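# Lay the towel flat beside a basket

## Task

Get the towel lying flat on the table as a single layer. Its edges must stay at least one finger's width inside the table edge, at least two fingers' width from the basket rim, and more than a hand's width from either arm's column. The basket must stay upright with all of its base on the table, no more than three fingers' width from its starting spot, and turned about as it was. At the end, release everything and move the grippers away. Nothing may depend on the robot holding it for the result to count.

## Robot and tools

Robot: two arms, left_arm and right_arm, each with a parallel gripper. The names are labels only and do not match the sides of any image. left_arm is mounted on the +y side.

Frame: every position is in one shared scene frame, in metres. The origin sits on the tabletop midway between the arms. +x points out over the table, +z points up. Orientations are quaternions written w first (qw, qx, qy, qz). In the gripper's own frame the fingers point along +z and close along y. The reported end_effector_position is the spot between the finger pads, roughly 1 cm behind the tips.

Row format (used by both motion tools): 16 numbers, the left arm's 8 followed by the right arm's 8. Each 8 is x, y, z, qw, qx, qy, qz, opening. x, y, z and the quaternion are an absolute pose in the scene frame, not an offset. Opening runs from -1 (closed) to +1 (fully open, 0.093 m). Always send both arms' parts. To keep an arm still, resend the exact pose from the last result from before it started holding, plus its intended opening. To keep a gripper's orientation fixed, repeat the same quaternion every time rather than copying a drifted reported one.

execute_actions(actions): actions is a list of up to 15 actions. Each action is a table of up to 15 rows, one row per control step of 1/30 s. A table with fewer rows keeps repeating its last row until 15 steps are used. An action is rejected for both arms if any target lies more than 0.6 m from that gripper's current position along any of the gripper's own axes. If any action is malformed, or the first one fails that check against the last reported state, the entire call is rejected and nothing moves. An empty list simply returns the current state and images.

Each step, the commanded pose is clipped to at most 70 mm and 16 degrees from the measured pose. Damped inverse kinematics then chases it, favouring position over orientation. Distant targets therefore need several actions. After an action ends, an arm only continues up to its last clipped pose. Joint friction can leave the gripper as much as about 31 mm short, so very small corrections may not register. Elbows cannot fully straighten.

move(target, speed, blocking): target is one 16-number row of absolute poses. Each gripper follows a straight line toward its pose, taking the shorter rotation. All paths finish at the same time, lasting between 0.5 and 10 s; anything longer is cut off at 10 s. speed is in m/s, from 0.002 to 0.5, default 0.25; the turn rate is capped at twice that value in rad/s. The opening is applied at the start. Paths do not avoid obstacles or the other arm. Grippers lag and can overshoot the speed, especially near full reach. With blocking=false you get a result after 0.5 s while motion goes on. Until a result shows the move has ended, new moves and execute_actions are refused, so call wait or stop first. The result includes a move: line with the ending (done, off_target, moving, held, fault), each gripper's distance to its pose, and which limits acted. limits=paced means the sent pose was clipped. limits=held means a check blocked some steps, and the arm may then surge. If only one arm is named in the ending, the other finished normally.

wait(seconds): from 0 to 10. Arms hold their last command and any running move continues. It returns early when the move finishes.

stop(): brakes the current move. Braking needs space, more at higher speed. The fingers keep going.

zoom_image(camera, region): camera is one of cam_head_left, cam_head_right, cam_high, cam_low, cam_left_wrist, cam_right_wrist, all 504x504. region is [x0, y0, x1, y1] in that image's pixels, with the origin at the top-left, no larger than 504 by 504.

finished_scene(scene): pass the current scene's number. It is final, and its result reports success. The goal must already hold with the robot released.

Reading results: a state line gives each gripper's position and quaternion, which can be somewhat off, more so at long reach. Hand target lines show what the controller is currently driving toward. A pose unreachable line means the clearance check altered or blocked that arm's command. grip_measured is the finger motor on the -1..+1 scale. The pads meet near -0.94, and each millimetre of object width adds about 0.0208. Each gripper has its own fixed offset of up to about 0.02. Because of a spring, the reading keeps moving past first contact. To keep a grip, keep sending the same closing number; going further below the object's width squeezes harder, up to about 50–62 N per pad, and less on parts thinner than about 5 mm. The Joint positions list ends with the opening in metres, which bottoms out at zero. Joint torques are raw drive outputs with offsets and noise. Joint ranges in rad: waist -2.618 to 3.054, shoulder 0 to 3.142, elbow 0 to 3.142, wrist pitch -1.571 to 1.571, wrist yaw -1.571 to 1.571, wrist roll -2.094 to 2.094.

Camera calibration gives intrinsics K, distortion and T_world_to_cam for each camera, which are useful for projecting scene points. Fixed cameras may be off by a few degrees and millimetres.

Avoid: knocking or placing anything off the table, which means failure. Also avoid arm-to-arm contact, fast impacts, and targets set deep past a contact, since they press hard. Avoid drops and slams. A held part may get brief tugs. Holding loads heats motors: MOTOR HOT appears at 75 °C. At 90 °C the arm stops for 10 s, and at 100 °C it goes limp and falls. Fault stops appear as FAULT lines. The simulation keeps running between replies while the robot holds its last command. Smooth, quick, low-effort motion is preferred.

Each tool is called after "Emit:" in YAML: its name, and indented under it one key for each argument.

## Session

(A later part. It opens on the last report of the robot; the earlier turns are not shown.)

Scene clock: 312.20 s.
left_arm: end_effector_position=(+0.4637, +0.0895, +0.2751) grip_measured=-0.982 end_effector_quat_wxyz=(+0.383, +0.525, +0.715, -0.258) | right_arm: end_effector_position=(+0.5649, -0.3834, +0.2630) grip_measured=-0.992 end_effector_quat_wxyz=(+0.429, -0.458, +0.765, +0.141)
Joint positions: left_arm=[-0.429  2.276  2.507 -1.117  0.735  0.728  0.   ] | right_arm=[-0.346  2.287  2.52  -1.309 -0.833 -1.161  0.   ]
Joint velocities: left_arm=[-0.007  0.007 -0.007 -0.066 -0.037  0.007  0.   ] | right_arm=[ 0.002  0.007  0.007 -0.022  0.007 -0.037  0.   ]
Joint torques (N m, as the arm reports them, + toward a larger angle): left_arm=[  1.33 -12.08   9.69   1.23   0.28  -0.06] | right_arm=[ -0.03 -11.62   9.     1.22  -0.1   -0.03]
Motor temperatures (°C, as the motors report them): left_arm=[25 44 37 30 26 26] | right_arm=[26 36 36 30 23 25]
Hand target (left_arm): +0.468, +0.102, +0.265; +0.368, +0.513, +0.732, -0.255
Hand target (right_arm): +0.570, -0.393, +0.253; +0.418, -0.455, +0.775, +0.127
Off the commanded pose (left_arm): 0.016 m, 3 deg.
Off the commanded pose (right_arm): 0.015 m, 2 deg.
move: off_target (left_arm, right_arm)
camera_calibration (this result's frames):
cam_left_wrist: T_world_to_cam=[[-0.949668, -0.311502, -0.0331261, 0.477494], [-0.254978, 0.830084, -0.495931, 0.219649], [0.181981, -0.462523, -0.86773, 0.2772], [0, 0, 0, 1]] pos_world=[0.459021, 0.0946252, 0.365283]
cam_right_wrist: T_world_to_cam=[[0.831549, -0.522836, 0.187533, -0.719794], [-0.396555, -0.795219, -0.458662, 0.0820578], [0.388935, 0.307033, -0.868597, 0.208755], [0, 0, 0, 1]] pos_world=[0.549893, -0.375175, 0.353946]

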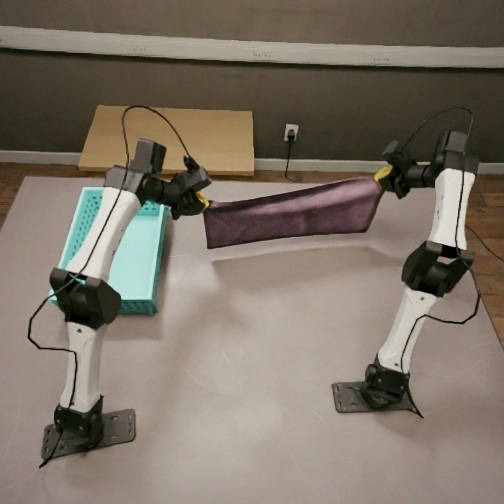

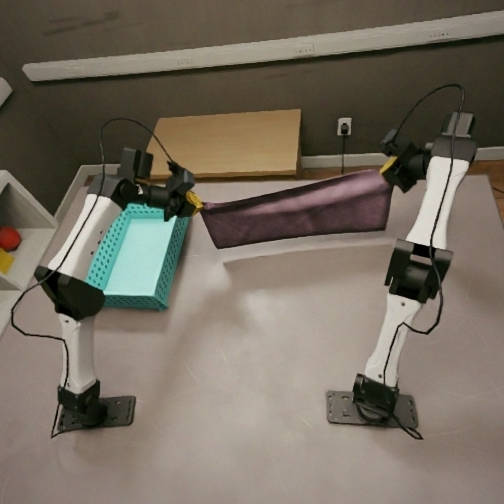

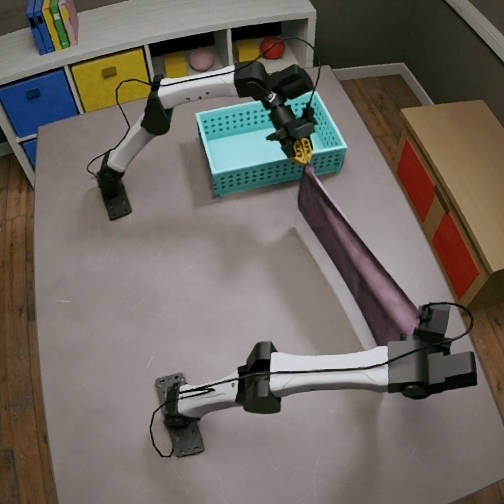

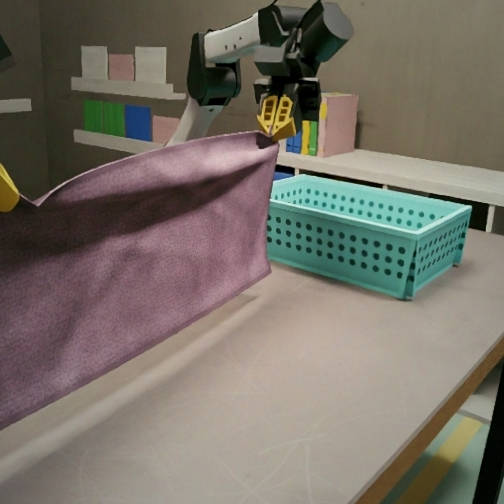

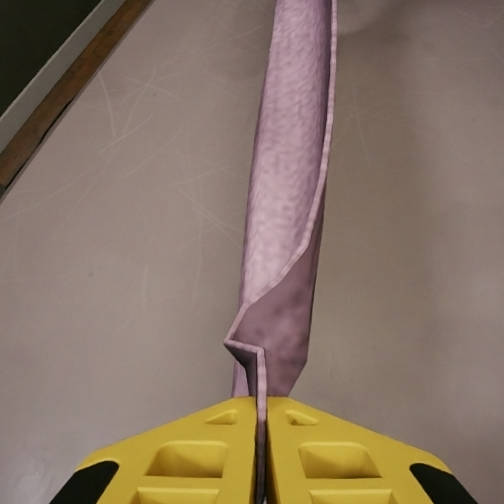

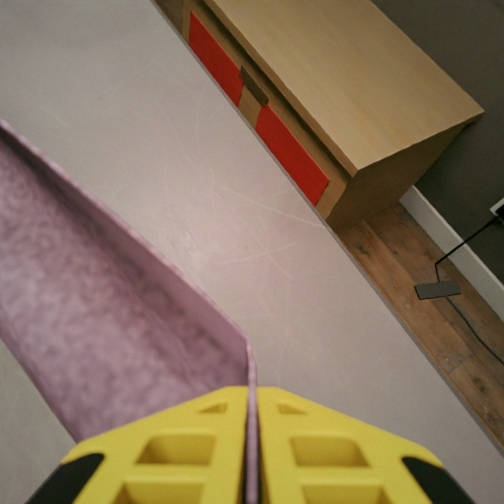

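Emit:
move:
  target: [0.34,0.072,0.165,0.40,0.62,0.64,-0.19,-1, 0.44,-0.422,0.155,0.40,-0.60,0.67,0.17,-1]
  speed: 0.1

Scene clock: 318.13 s.
left_arm: end_effector_position=(+0.3438, +0.0624, +0.1682) grip_measured=-0.982 end_effector_quat_wxyz=(+0.405, +0.622, +0.637, -0.210) | right_arm: end_effector_position=(+0.4411, -0.4115, +0.1602) grip_measured=-0.992 end_effector_quat_wxyz=(+0.406, -0.596, +0.666, +0.189)
Joint positions: left_arm=[-0.586  1.741  1.287 -0.362  0.642  0.862  0.   ] | right_arm=[-0.535  2.074  1.793 -1.408 -0.923 -2.013  0.   ]
Joint velocities: left_arm=[-0.007 -0.012 -0.007 -0.037 -0.022 -0.037  0.   ] | right_arm=[-0.002 -0.007 -0.007 -0.007  0.007 -0.022  0.   ]
Joint torques (N m, as the arm reports them, + toward a larger angle): left_arm=[ -0.06 -11.13   6.93   1.59   0.02   0.05] | right_arm=[ -1.05 -12.26   6.22   0.27  -0.34  -0.12]
Motor temperatures (°C, as the motors report them): left_arm=[25 45 37 30 26 26] | right_arm=[26 38 36 30 23 25]
Hand target (left_arm): +0.342, +0.069, +0.165; +0.402, +0.623, +0.643, -0.193
Hand target (right_arm): +0.439, -0.423, +0.157; +0.402, -0.600, +0.670, +0.171
Off the commanded pose (left_arm): 0.011 m, 2 deg.
Off the commanded pose (right_arm): 0.012 m, 2 deg.
move: off_target (left_arm, right_arm)
camera_calibration (this result's frames):
cam_left_wrist: T_world_to_cam=[[-0.96229, -0.13468, -0.236345, 0.37918], [-0.012864, 0.890393, -0.455011, 0.0646784], [0.27172, -0.434812, -0.858549, 0.159593], [0, 0, 0, 1]] pos_world=[0.322349, 0.0628716, 0.256065]
cam_right_wrist: T_world_to_cam=[[0.949603, -0.198531, 0.242568, -0.539705], [-0.076132, -0.896761, -0.435917, -0.223201], [0.304068, 0.395481, -0.866682, 0.249799], [0, 0, 0, 1]] pos_world=[0.419556, -0.406097, 0.250114]

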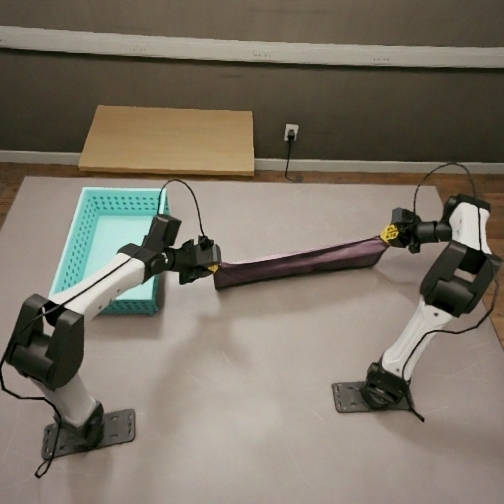

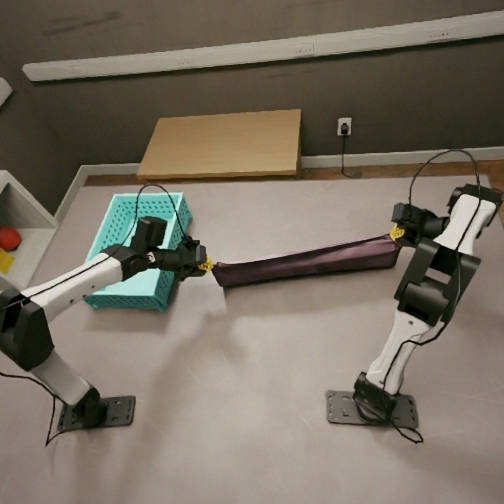

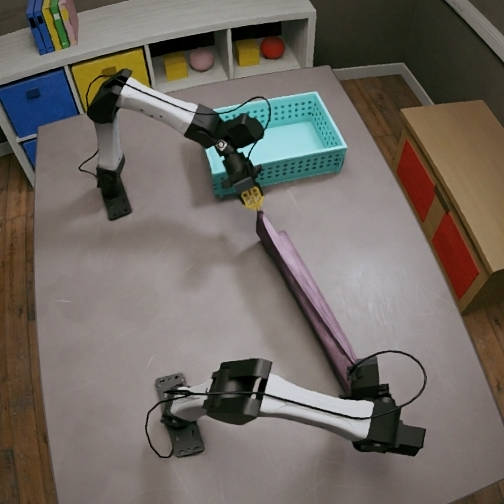

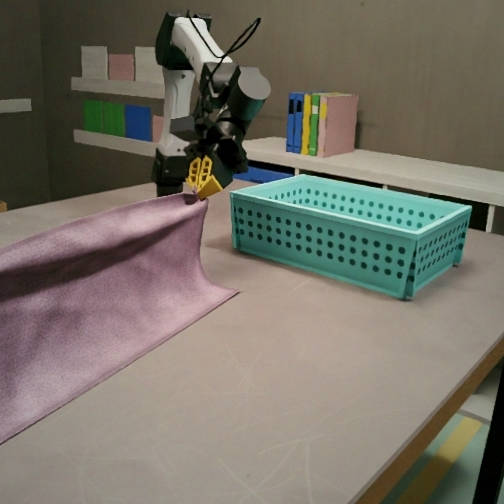

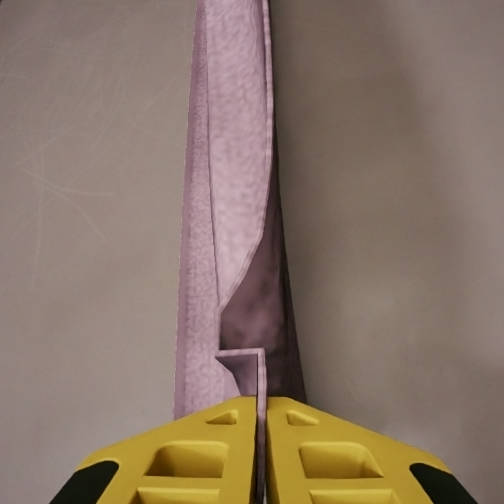

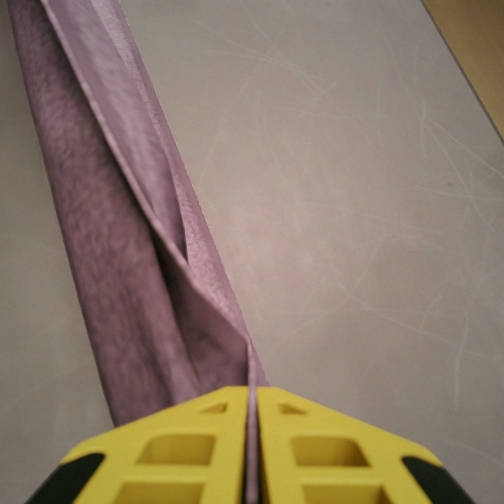

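Emit:
move:
  target: [0.19,0.04,0.045,0.432,0.732,0.513,-0.116,-1, 0.29,-0.454,0.035,0.44,-0.60,0.667,0.04,-1]
  speed: 0.1

Scene clock: 326.03 s.
left_arm: end_effector_position=(+0.1953, +0.0279, +0.0556) grip_measured=-0.982 end_effector_quat_wxyz=(+0.448, +0.725, +0.507, -0.131) | right_arm: end_effector_position=(+0.2898, -0.4424, +0.0395) grip_measured=-0.992 end_effector_quat_wxyz=(+0.412, -0.527, +0.742, +0.029)
Joint positions: left_arm=[-0.951  1.578  0.533  0.393  0.373  0.947  0.   ] | right_arm=[-0.903  1.59   0.698 -0.655 -0.851 -2.087  0.   ]
Joint velocities: left_arm=[-0.002 -0.002  0.007  0.066 -0.066  0.037  0.   ] | right_arm=[ 0.007 -0.012 -0.012  0.037 -0.066  0.022  0.   ]
Joint torques (N m, as the arm reports them, + toward a larger angle): left_arm=[-0.61 -6.68  4.95  1.79 -0.07  0.01] | right_arm=[-0.77 -7.04  5.1   0.83 -0.3  -0.07]
Motor temperatures (°C, as the motors report them): left_arm=[25 45 36 30 26 26] | right_arm=[26 39 36 30 23 25]
Hand target (left_arm): +0.190, +0.036, +0.044; +0.432, +0.731, +0.514, -0.121
Hand target (right_arm): +0.290, -0.453, +0.037; +0.403, -0.535, +0.742, -0.003
Off the commanded pose (left_arm): 0.017 m, 3 deg.
Off the commanded pose (right_arm): 0.012 m, 12 deg.
joint sent to its limit (right arm) — the command would take joint 6 (wrist roll) past its lower limit, so that joint was sent only as far as its limit.
move: off_target (left_arm, right_arm)
camera_calibration (this result's frames):
cam_left_wrist: T_world_to_cam=[[-0.852059, 0.0903464, -0.515589, 0.192753], [0.300595, 0.890838, -0.340661, -0.0254026], [0.428529, -0.445247, -0.786205, 0.0539086], [0, 0, 0, 1]] pos_world=[0.148771, 0.0292177, 0.133111]
cam_right_wrist: T_world_to_cam=[[0.813818, -0.422441, 0.399053, -0.43877], [-0.322522, -0.899567, -0.294548, -0.250508], [0.483404, 0.111005, -0.868331, 0.0255907], [0, 0, 0, 1]] pos_world=[0.263914, -0.413544, 0.123527]

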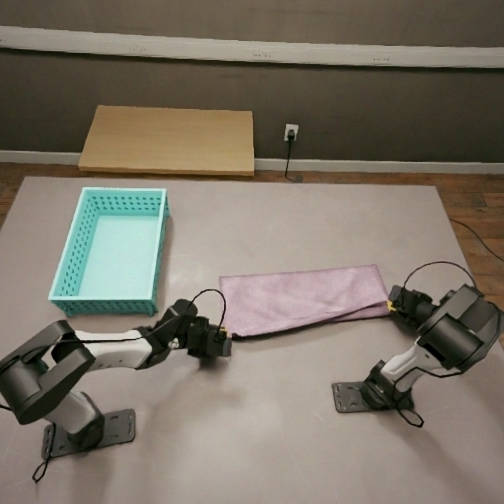

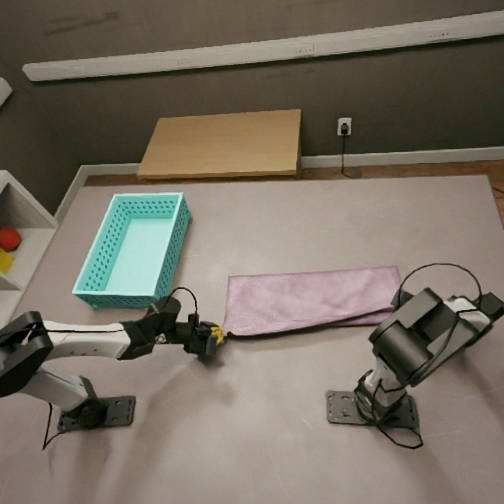

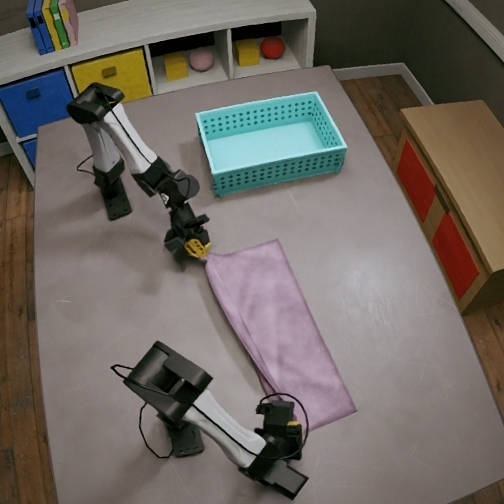

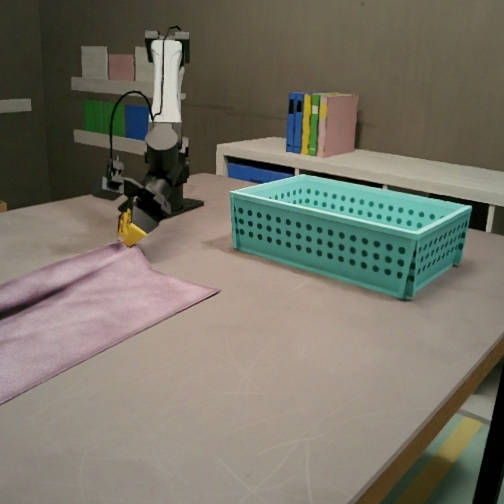

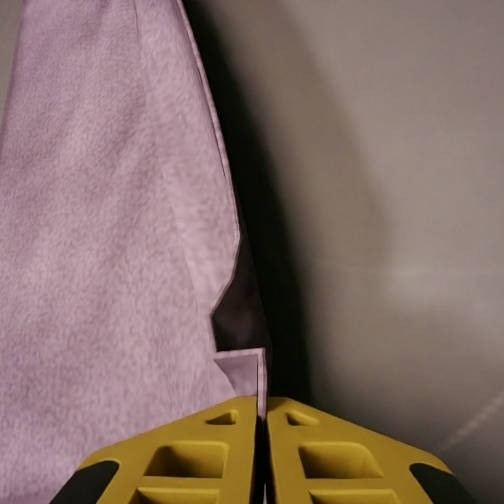

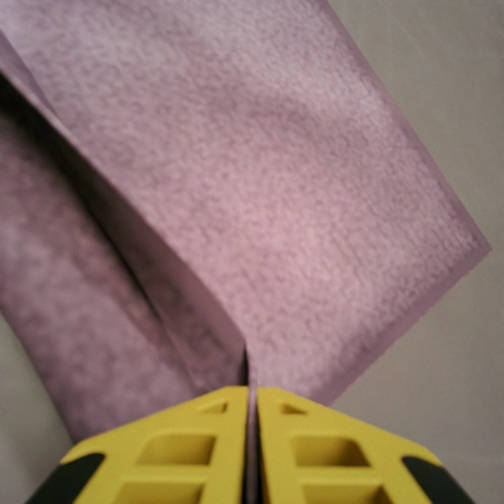

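Emit:
move:
  target: [0.165,0.035,0.03,0.432,0.732,0.513,-0.116,-1, 0.215,-0.465,0.035,0.41,-0.53,0.742,0.0,-1]
  speed: 0.06

Scene clock: 333.63 s.
left_arm: end_effector_position=(+0.1698, +0.0233, +0.0445) grip_measured=-0.982 end_effector_quat_wxyz=(+0.454, +0.730, +0.496, -0.125) | right_arm: end_effector_position=(+0.2178, -0.4539, +0.0372) grip_measured=-0.992 end_effector_quat_wxyz=(+0.346, -0.441, +0.828, -0.009)
Joint positions: left_arm=[-1.04   1.578  0.447  0.508  0.301  0.915  0.   ] | right_arm=[-1.15   1.319  0.538 -0.791 -0.706 -2.087  0.   ]
Joint velocities: left_arm=[-0.017  0.007  0.017 -0.066 -0.081 -0.007  0.   ] | right_arm=[ 0.012 -0.017 -0.012 -0.022  0.11  -0.007  0.   ]
Joint torques (N m, as the arm reports them, + toward a larger angle): left_arm=[-0.58 -5.85  4.3   1.84 -0.12 -0.2 ] | right_arm=[-0.35 -4.73  6.42  0.61 -0.27 -0.06]
Motor temperatures (°C, as the motors report them): left_arm=[25 44 36 31 26 26] | right_arm=[26 38 35 30 23 25]
Hand target (left_arm): +0.165, +0.034, +0.030; +0.432, +0.732, +0.513, -0.117
Hand target (right_arm): +0.217, -0.465, +0.036; +0.331, -0.449, +0.830, -0.036
Off the commanded pose (left_arm): 0.019 m, 3 deg.
Off the commanded pose (right_arm): 0.012 m, 16 deg; orientation clipped at the last step of the last action.
joint sent to its limit (right arm) — the command would take joint 6 (wrist roll) past its lower limit, so that joint was sent only as far as its limit.
move: off_target (left_arm, right_arm); limits=paced
camera_calibration (this result's frames):
cam_left_wrist: T_world_to_cam=[[-0.837047, 0.100342, -0.537851, 0.163915], [0.320994, 0.886143, -0.334236, -0.021017], [0.443075, -0.452418, -0.773952, 0.0512473], [0, 0, 0, 1]] pos_world=[0.121244, 0.0253617, 0.1208]
cam_right_wrist: T_world_to_cam=[[0.736111, -0.593786, 0.324898, -0.442227], [-0.567149, -0.803084, -0.182752, -0.191862], [0.369436, -0.0497404, -0.927924, 0.0138222], [0, 0, 0, 1]] pos_world=[0.211607, -0.415982, 0.121442]

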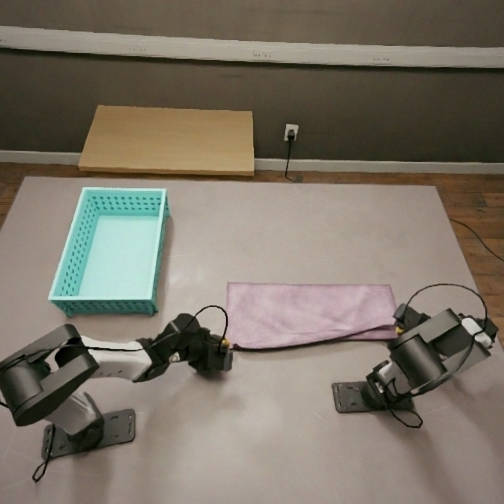

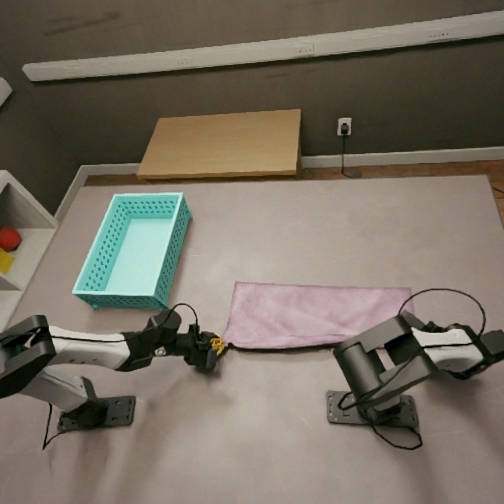

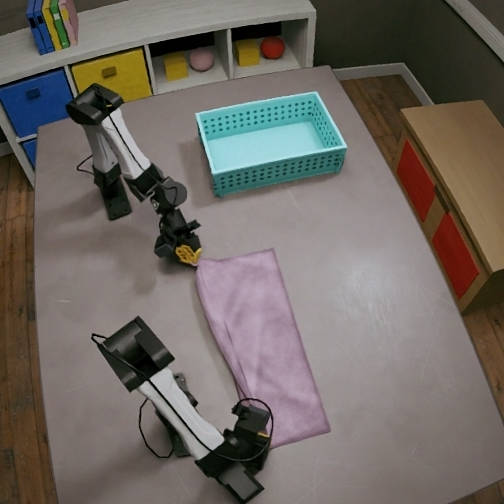

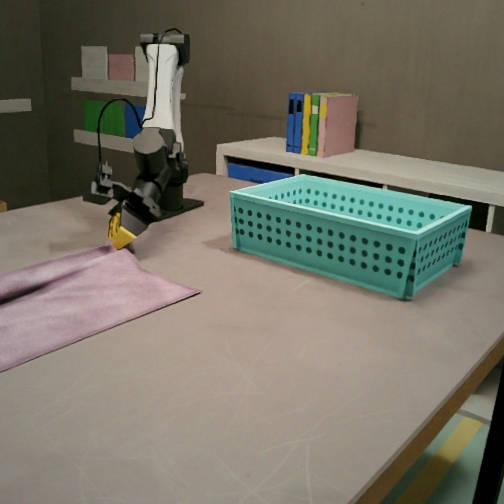

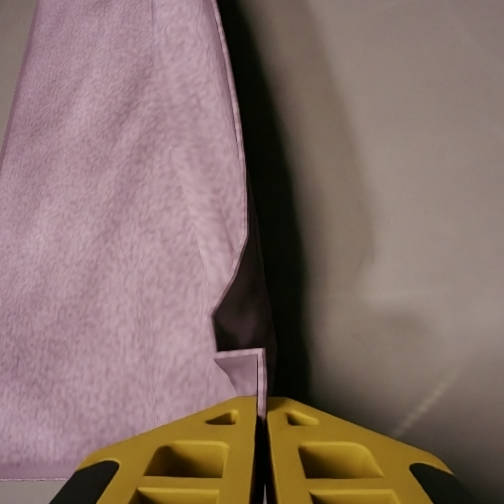

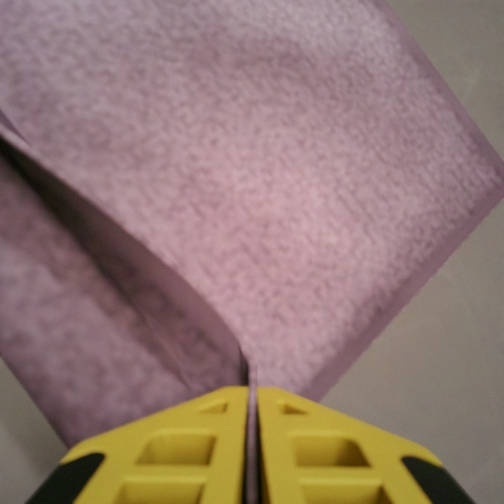

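Emit:
move:
  target: [0.165,0.035,0.03,0.432,0.732,0.513,-0.116,-1, 0.217,-0.455,0.06,0.346,-0.441,0.828,-0.009,-1]
  speed: 0.05

Emit:
move:
  target: [0.165,0.035,0.03,0.432,0.732,0.513,-0.116,-1, 0.175,-0.455,0.05,0.346,-0.441,0.828,-0.009,-0.7]
  speed: 0.05

Scene clock: 354.50 s.
left_arm: end_effector_position=(+0.1715, +0.0232, +0.0455) grip_measured=-0.982 end_effector_quat_wxyz=(+0.457, +0.728, +0.497, -0.121) | right_arm: end_effector_position=(+0.2129, -0.4445, +0.0529) grip_measured=-0.992 end_effector_quat_wxyz=(+0.346, -0.432, +0.833, +0.018)
Joint positions: left_arm=[-1.04   1.578  0.447  0.515  0.293  0.914  0.   ] | right_arm=[-1.15   1.285  0.585 -0.929 -0.705 -2.088  0.   ]
Joint velocities: left_arm=[-0.012  0.007 -0.017 -0.066 -0.051 -0.022  0.   ] | right_arm=[ 0.007 -0.002  0.002 -0.051 -0.007  0.007  0.   ]
Joint torques (N m, as the arm reports them, + toward a larger angle): left_arm=[-0.44 -6.01  4.2   1.77 -0.05 -0.16] | right_arm=[ 0.05 -4.64  8.55  0.28 -0.49 -0.08]
Motor temperatures (°C, as the motors report them): left_arm=[25 40 34 32 26 26] | right_arm=[26 35 35 29 23 25]
Hand target (left_arm): +0.165, +0.035, +0.030; +0.432, +0.732, +0.513, -0.116
Hand target (right_arm): +0.217, -0.455, +0.060; +0.345, -0.441, +0.828, -0.009
Off the commanded pose (left_arm): 0.021 m, 3 deg.
Off the commanded pose (right_arm): 0.013 m, 3 deg.
joint sent to its limit (right arm) — the command would take joint 6 (wrist roll) past its lower limit, so that joint was sent only as far as its limit.
move: off_target (left_arm, right_arm)
camera_calibration (this result's frames):
cam_left_wrist: T_world_to_cam=[[-0.833818, 0.093728, -0.544024, 0.165755], [0.317417, 0.887684, -0.333564, -0.0206555], [0.451657, -0.450814, -0.769917, 0.0494863], [0, 0, 0, 1]] pos_world=[0.122415, 0.0251088, 0.121385]
cam_right_wrist: T_world_to_cam=[[0.744564, -0.608551, 0.274392, -0.443842], [-0.571915, -0.793512, -0.207969, -0.177621], [0.344293, -0.00208279, -0.93886, 0.057774], [0, 0, 0, 1]] pos_world=[0.208993, -0.410925, 0.139089]

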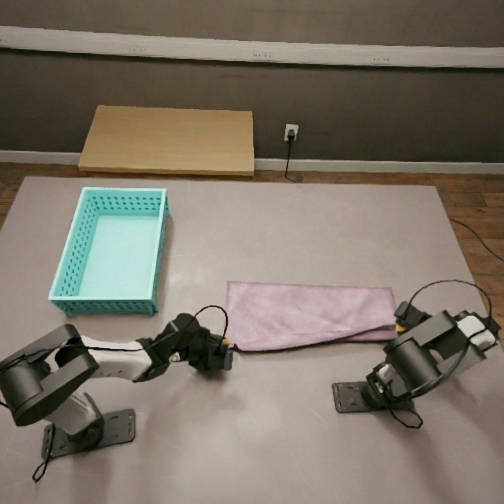

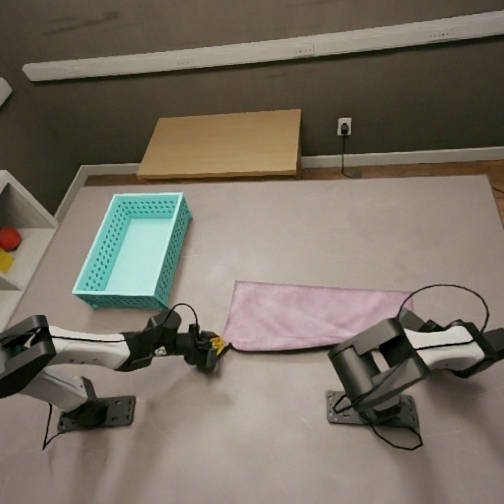

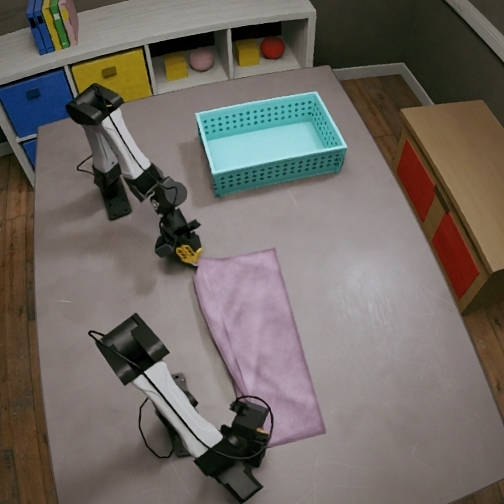

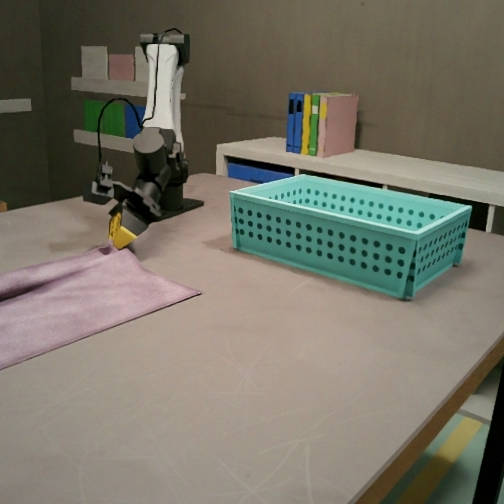

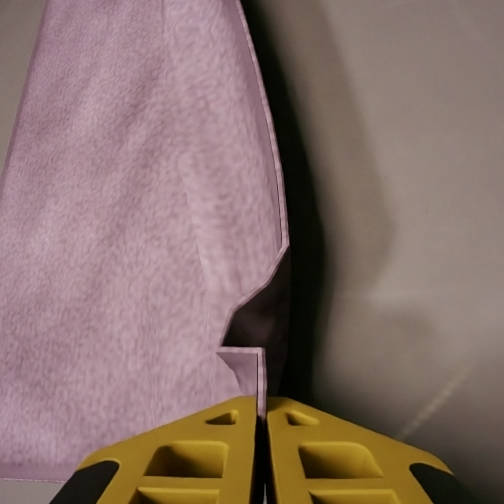

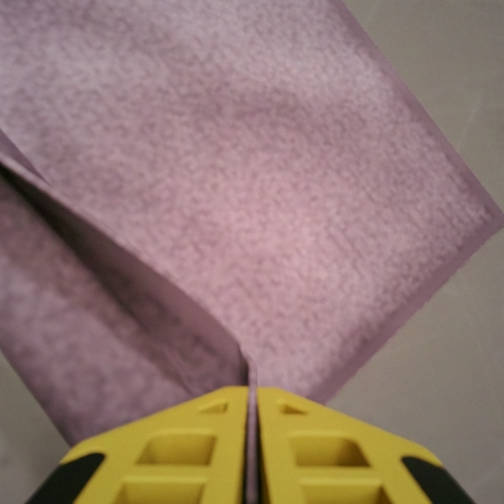

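Scene clock: 355.73 s.
left_arm: end_effector_position=(+0.1703, +0.0275, +0.0404) grip_measured=-0.982 end_effector_quat_wxyz=(+0.450, +0.729, +0.502, -0.117) | right_arm: end_effector_position=(+0.1824, -0.4610, +0.0544) grip_measured=-0.703 end_effector_quat_wxyz=(+0.293, -0.395, +0.870, -0.031)
Joint positions: left_arm=[-1.04   1.578  0.435  0.511  0.282  0.914  0.   ] | right_arm=[-1.281  1.148  0.557 -0.974 -0.598 -2.091  0.011]
Joint velocities: left_arm=[ 0.017 -0.002  0.007 -0.007  0.066 -0.066  0.   ] | right_arm=[-0.007  0.027 -0.007 -0.022 -0.051 -0.081 -0.001]
Joint torques (N m, as the arm reports them, + toward a larger angle): left_arm=[-0.45 -5.88  5.19  1.81  0.07 -0.17] | right_arm=[-0.17 -3.54  5.62  0.1  -0.33 -0.04]
Motor temperatures (°C, as the motors report them): left_arm=[25 40 34 32 26 26] | right_arm=[26 35 35 29 23 25]
Hand target (left_arm): +0.165, +0.035, +0.030; +0.433, +0.732, +0.513, -0.116
Hand target (right_arm): +0.177, -0.455, +0.050; +0.287, -0.391, +0.874, -0.022
Off the commanded pose (left_arm): 0.014 m, 2 deg.
Off the commanded pose (right_arm): 0.010 m, 10 deg.
joint sent to its limit (right arm) — the command would take joint 6 (wrist roll) past its lower limit, so that joint was sent only as far as its limit.
move: off_target (left_arm, right_arm)
camera_calibration (this result's frames):
cam_left_wrist: T_world_to_cam=[[-0.837255, 0.0948121, -0.53853, 0.161939], [0.307843, 0.895683, -0.320914, -0.0248211], [0.451925, -0.434469, -0.779102, 0.0478812], [0, 0, 0, 1]] pos_world=[0.121586, 0.027681, 0.116548]
cam_right_wrist: T_world_to_cam=[[0.684002, -0.670434, 0.287505, -0.449727], [-0.679117, -0.729139, -0.0845979, -0.165324], [0.266349, -0.137385, -0.954036, 0.0222738], [0, 0, 0, 1]] pos_world=[0.189407, -0.418996, 0.136563]

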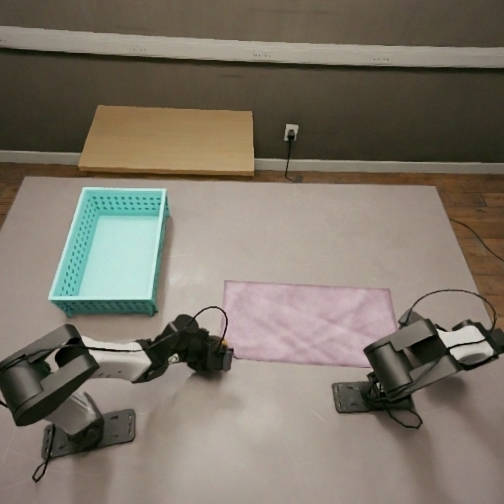

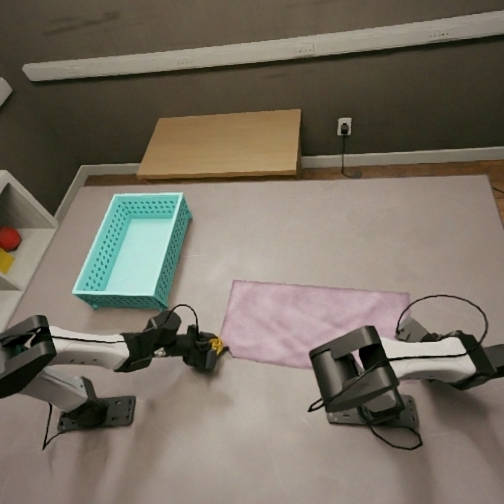

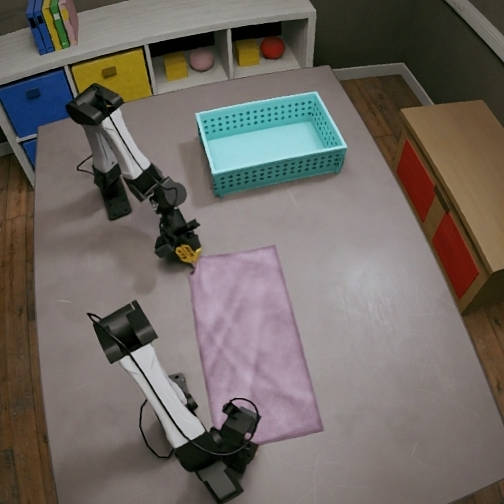

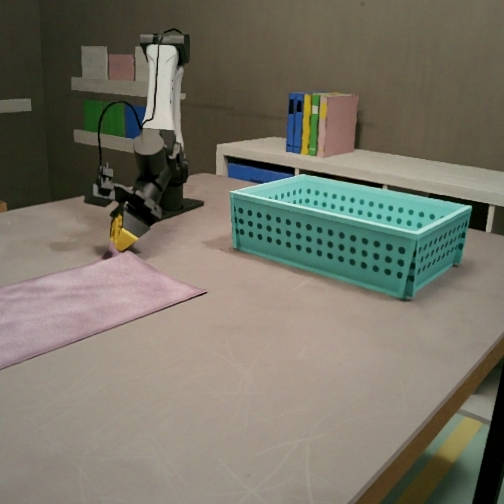

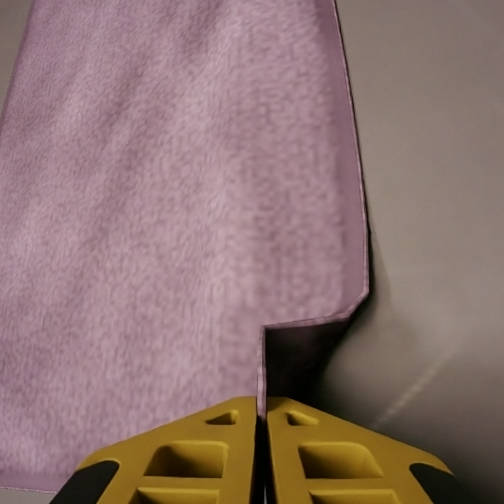

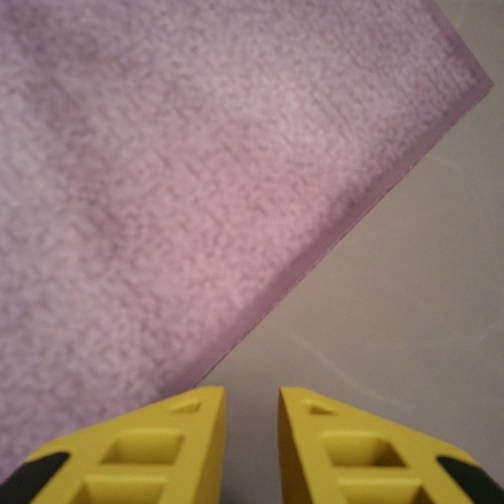

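Emit:
move:
  target: [0.145,0.06,0.06,0.432,0.732,0.513,-0.116,-0.6, 0.32,-0.27,0.05,0.13,0,0.991,0,1]
  speed: 0.2

Emit:
move:
  target: [0.12,0.20,0.16,0.432,0.732,0.513,-0.116,-0.6, 0.32,-0.27,-0.005,0.13,0,0.991,0,1]
  speed: 0.1

Scene clock: 366.77 s.
left_arm: end_effector_position=(+0.1489, +0.0535, +0.0647) grip_measured=-0.603 end_effector_quat_wxyz=(+0.441, +0.732, +0.506, -0.117) | right_arm: end_effector_position=(+0.3153, -0.2724, +0.0498) grip_measured=+0.994 end_effector_quat_wxyz=(+0.131, -0.001, +0.991, -0.002)
Joint positions: left_arm=[-1.04   1.315  0.382  0.281  0.281  0.914  0.016] | right_arm=[ 0.29   1.447  0.836 -0.713  0.087  0.318  0.093]
Joint velocities: left_arm=[ 0.012  0.007 -0.002  0.007  0.037  0.007 -0.   ] | right_arm=[-0.012  0.007  0.007 -0.051  0.081 -0.022 -0.001]
Joint torques (N m, as the arm reports them, + toward a larger angle): left_arm=[-0.37 -5.8   6.17  1.78  0.07 -0.16] | right_arm=[ 1.07 -4.1   9.    0.8   0.09 -0.01]
Motor temperatures (°C, as the motors report them): left_arm=[25 39 33 33 26 26] | right_arm=[26 34 35 29 23 25]
Hand target (left_arm): +0.145, +0.060, +0.060; +0.432, +0.732, +0.513, -0.116
Hand target (right_arm): +0.316, -0.272, +0.048; +0.124, -0.002, +0.992, -0.009
Off the commanded pose (left_arm): 0.009 m, 1 deg.
Off the commanded pose (right_arm): 0.005 m, 0 deg.
move: done
camera_calibration (this result's frames):
cam_left_wrist: T_world_to_cam=[[-0.844205, 0.102863, -0.526058, 0.1544], [0.302954, 0.90119, -0.30996, -0.0340524], [0.442194, -0.421041, -0.791952, 0.0893636], [0, 0, 0, 1]] pos_world=[0.101146, 0.0524314, 0.14144]
cam_right_wrist: T_world_to_cam=[[0.0234985, -0.999724, 0.000169855, -0.279991], [-0.984515, -0.0231115, 0.173773, 0.337836], [-0.173721, -0.00425062, -0.984786, 0.184931], [0, 0, 0, 1]] pos_world=[0.37131, -0.271319, 0.123458]

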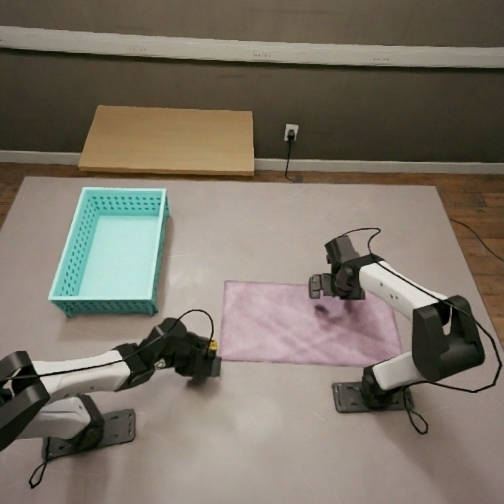

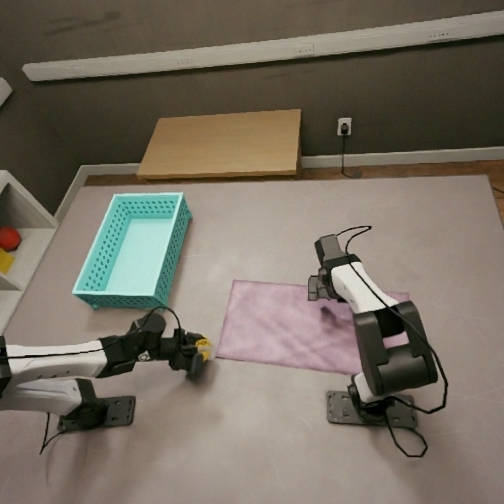

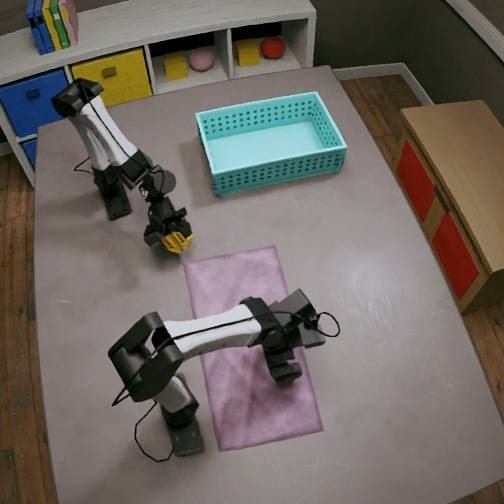

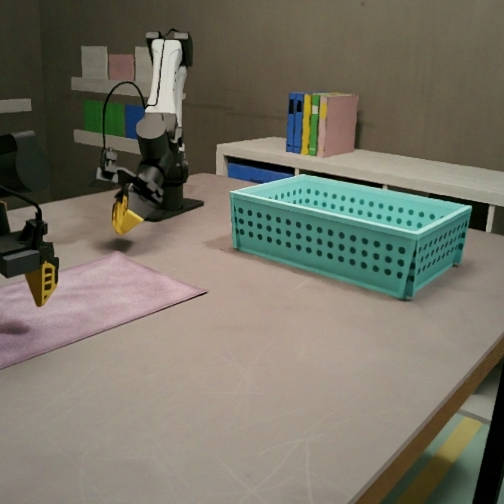

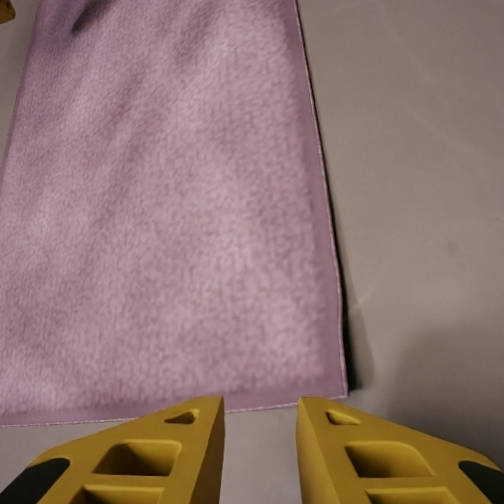

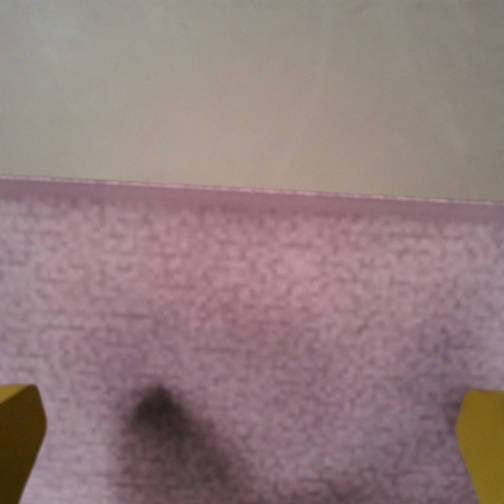

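Scene clock: 369.30 s.
left_arm: end_effector_position=(+0.1196, +0.2018, +0.1562) grip_measured=-0.603 end_effector_quat_wxyz=(+0.433, +0.734, +0.512, -0.105) | right_arm: end_effector_position=(+0.3299, -0.2674, +0.0110) grip_measured=+0.994 end_effector_quat_wxyz=(+0.152, +0.000, +0.988, +0.006)
Joint positions: left_arm=[-0.299  0.667  0.598 -0.931  0.773  1.55   0.016] | right_arm=[ 0.29   1.548  0.744 -0.472  0.087  0.318  0.093]
Joint velocities: left_arm=[ 0.002 -0.007  0.017 -0.007  0.022  0.037  0.001] | right_arm=[-0.022  0.051 -0.002  0.022  0.007 -0.081  0.001]
Joint torques (N m, as the arm reports them, + toward a larger angle): left_arm=[ 0.62  1.06 10.15  1.16  0.53  0.03] | right_arm=[ 0.53 -4.35  5.11  1.07  0.01  0.04]
Motor temperatures (°C, as the motors report them): left_arm=[25 38 34 32 26 26] | right_arm=[26 33 35 29 23 25]
Hand target (left_arm): +0.119, +0.203, +0.159; +0.432, +0.734, +0.512, -0.106
Hand target (right_arm): +0.319, -0.270, -0.004; +0.130, +0.000, +0.992, -0.000
Off the commanded pose (left_arm): 0.004 m, 1 deg.
Off the commanded pose (right_arm): 0.019 m, 3 deg.
move: off_target (right_arm)
camera_calibration (this result's frames):
cam_left_wrist: T_world_to_cam=[[-0.843209, 0.104442, -0.527343, 0.162308], [0.290633, 0.913799, -0.283734, -0.13563], [0.452252, -0.39251, -0.800877, 0.231648], [0, 0, 0, 1]] pos_world=[0.0715147, 0.197911, 0.23263]
cam_right_wrist: T_world_to_cam=[[0.023432, -0.999629, -0.0138987, -0.275118], [-0.991161, -0.0250449, 0.130277, 0.361195], [-0.130577, 0.0107232, -0.99138, 0.139202], [0, 0, 0, 1]] pos_world=[0.382625, -0.267463, 0.0871234]

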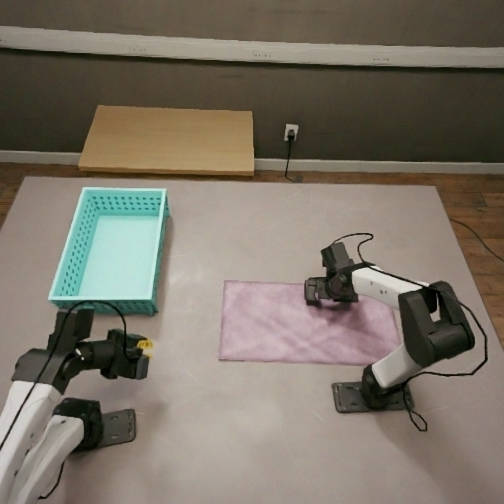

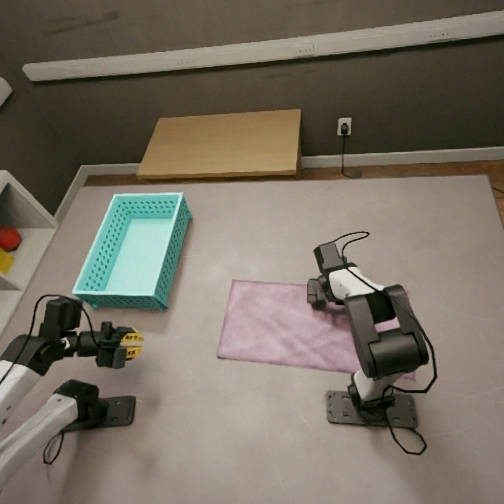

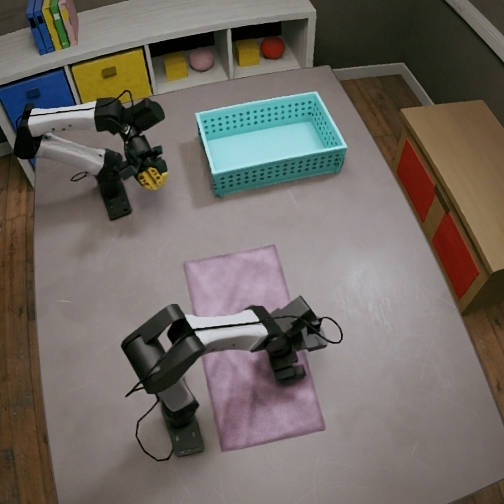

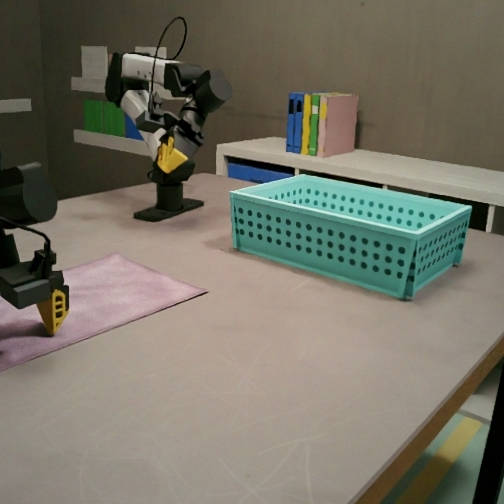

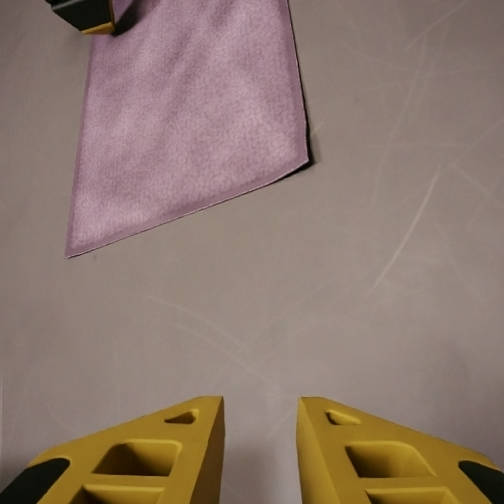

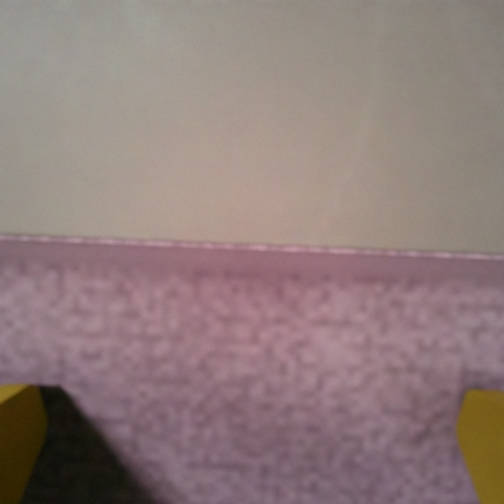

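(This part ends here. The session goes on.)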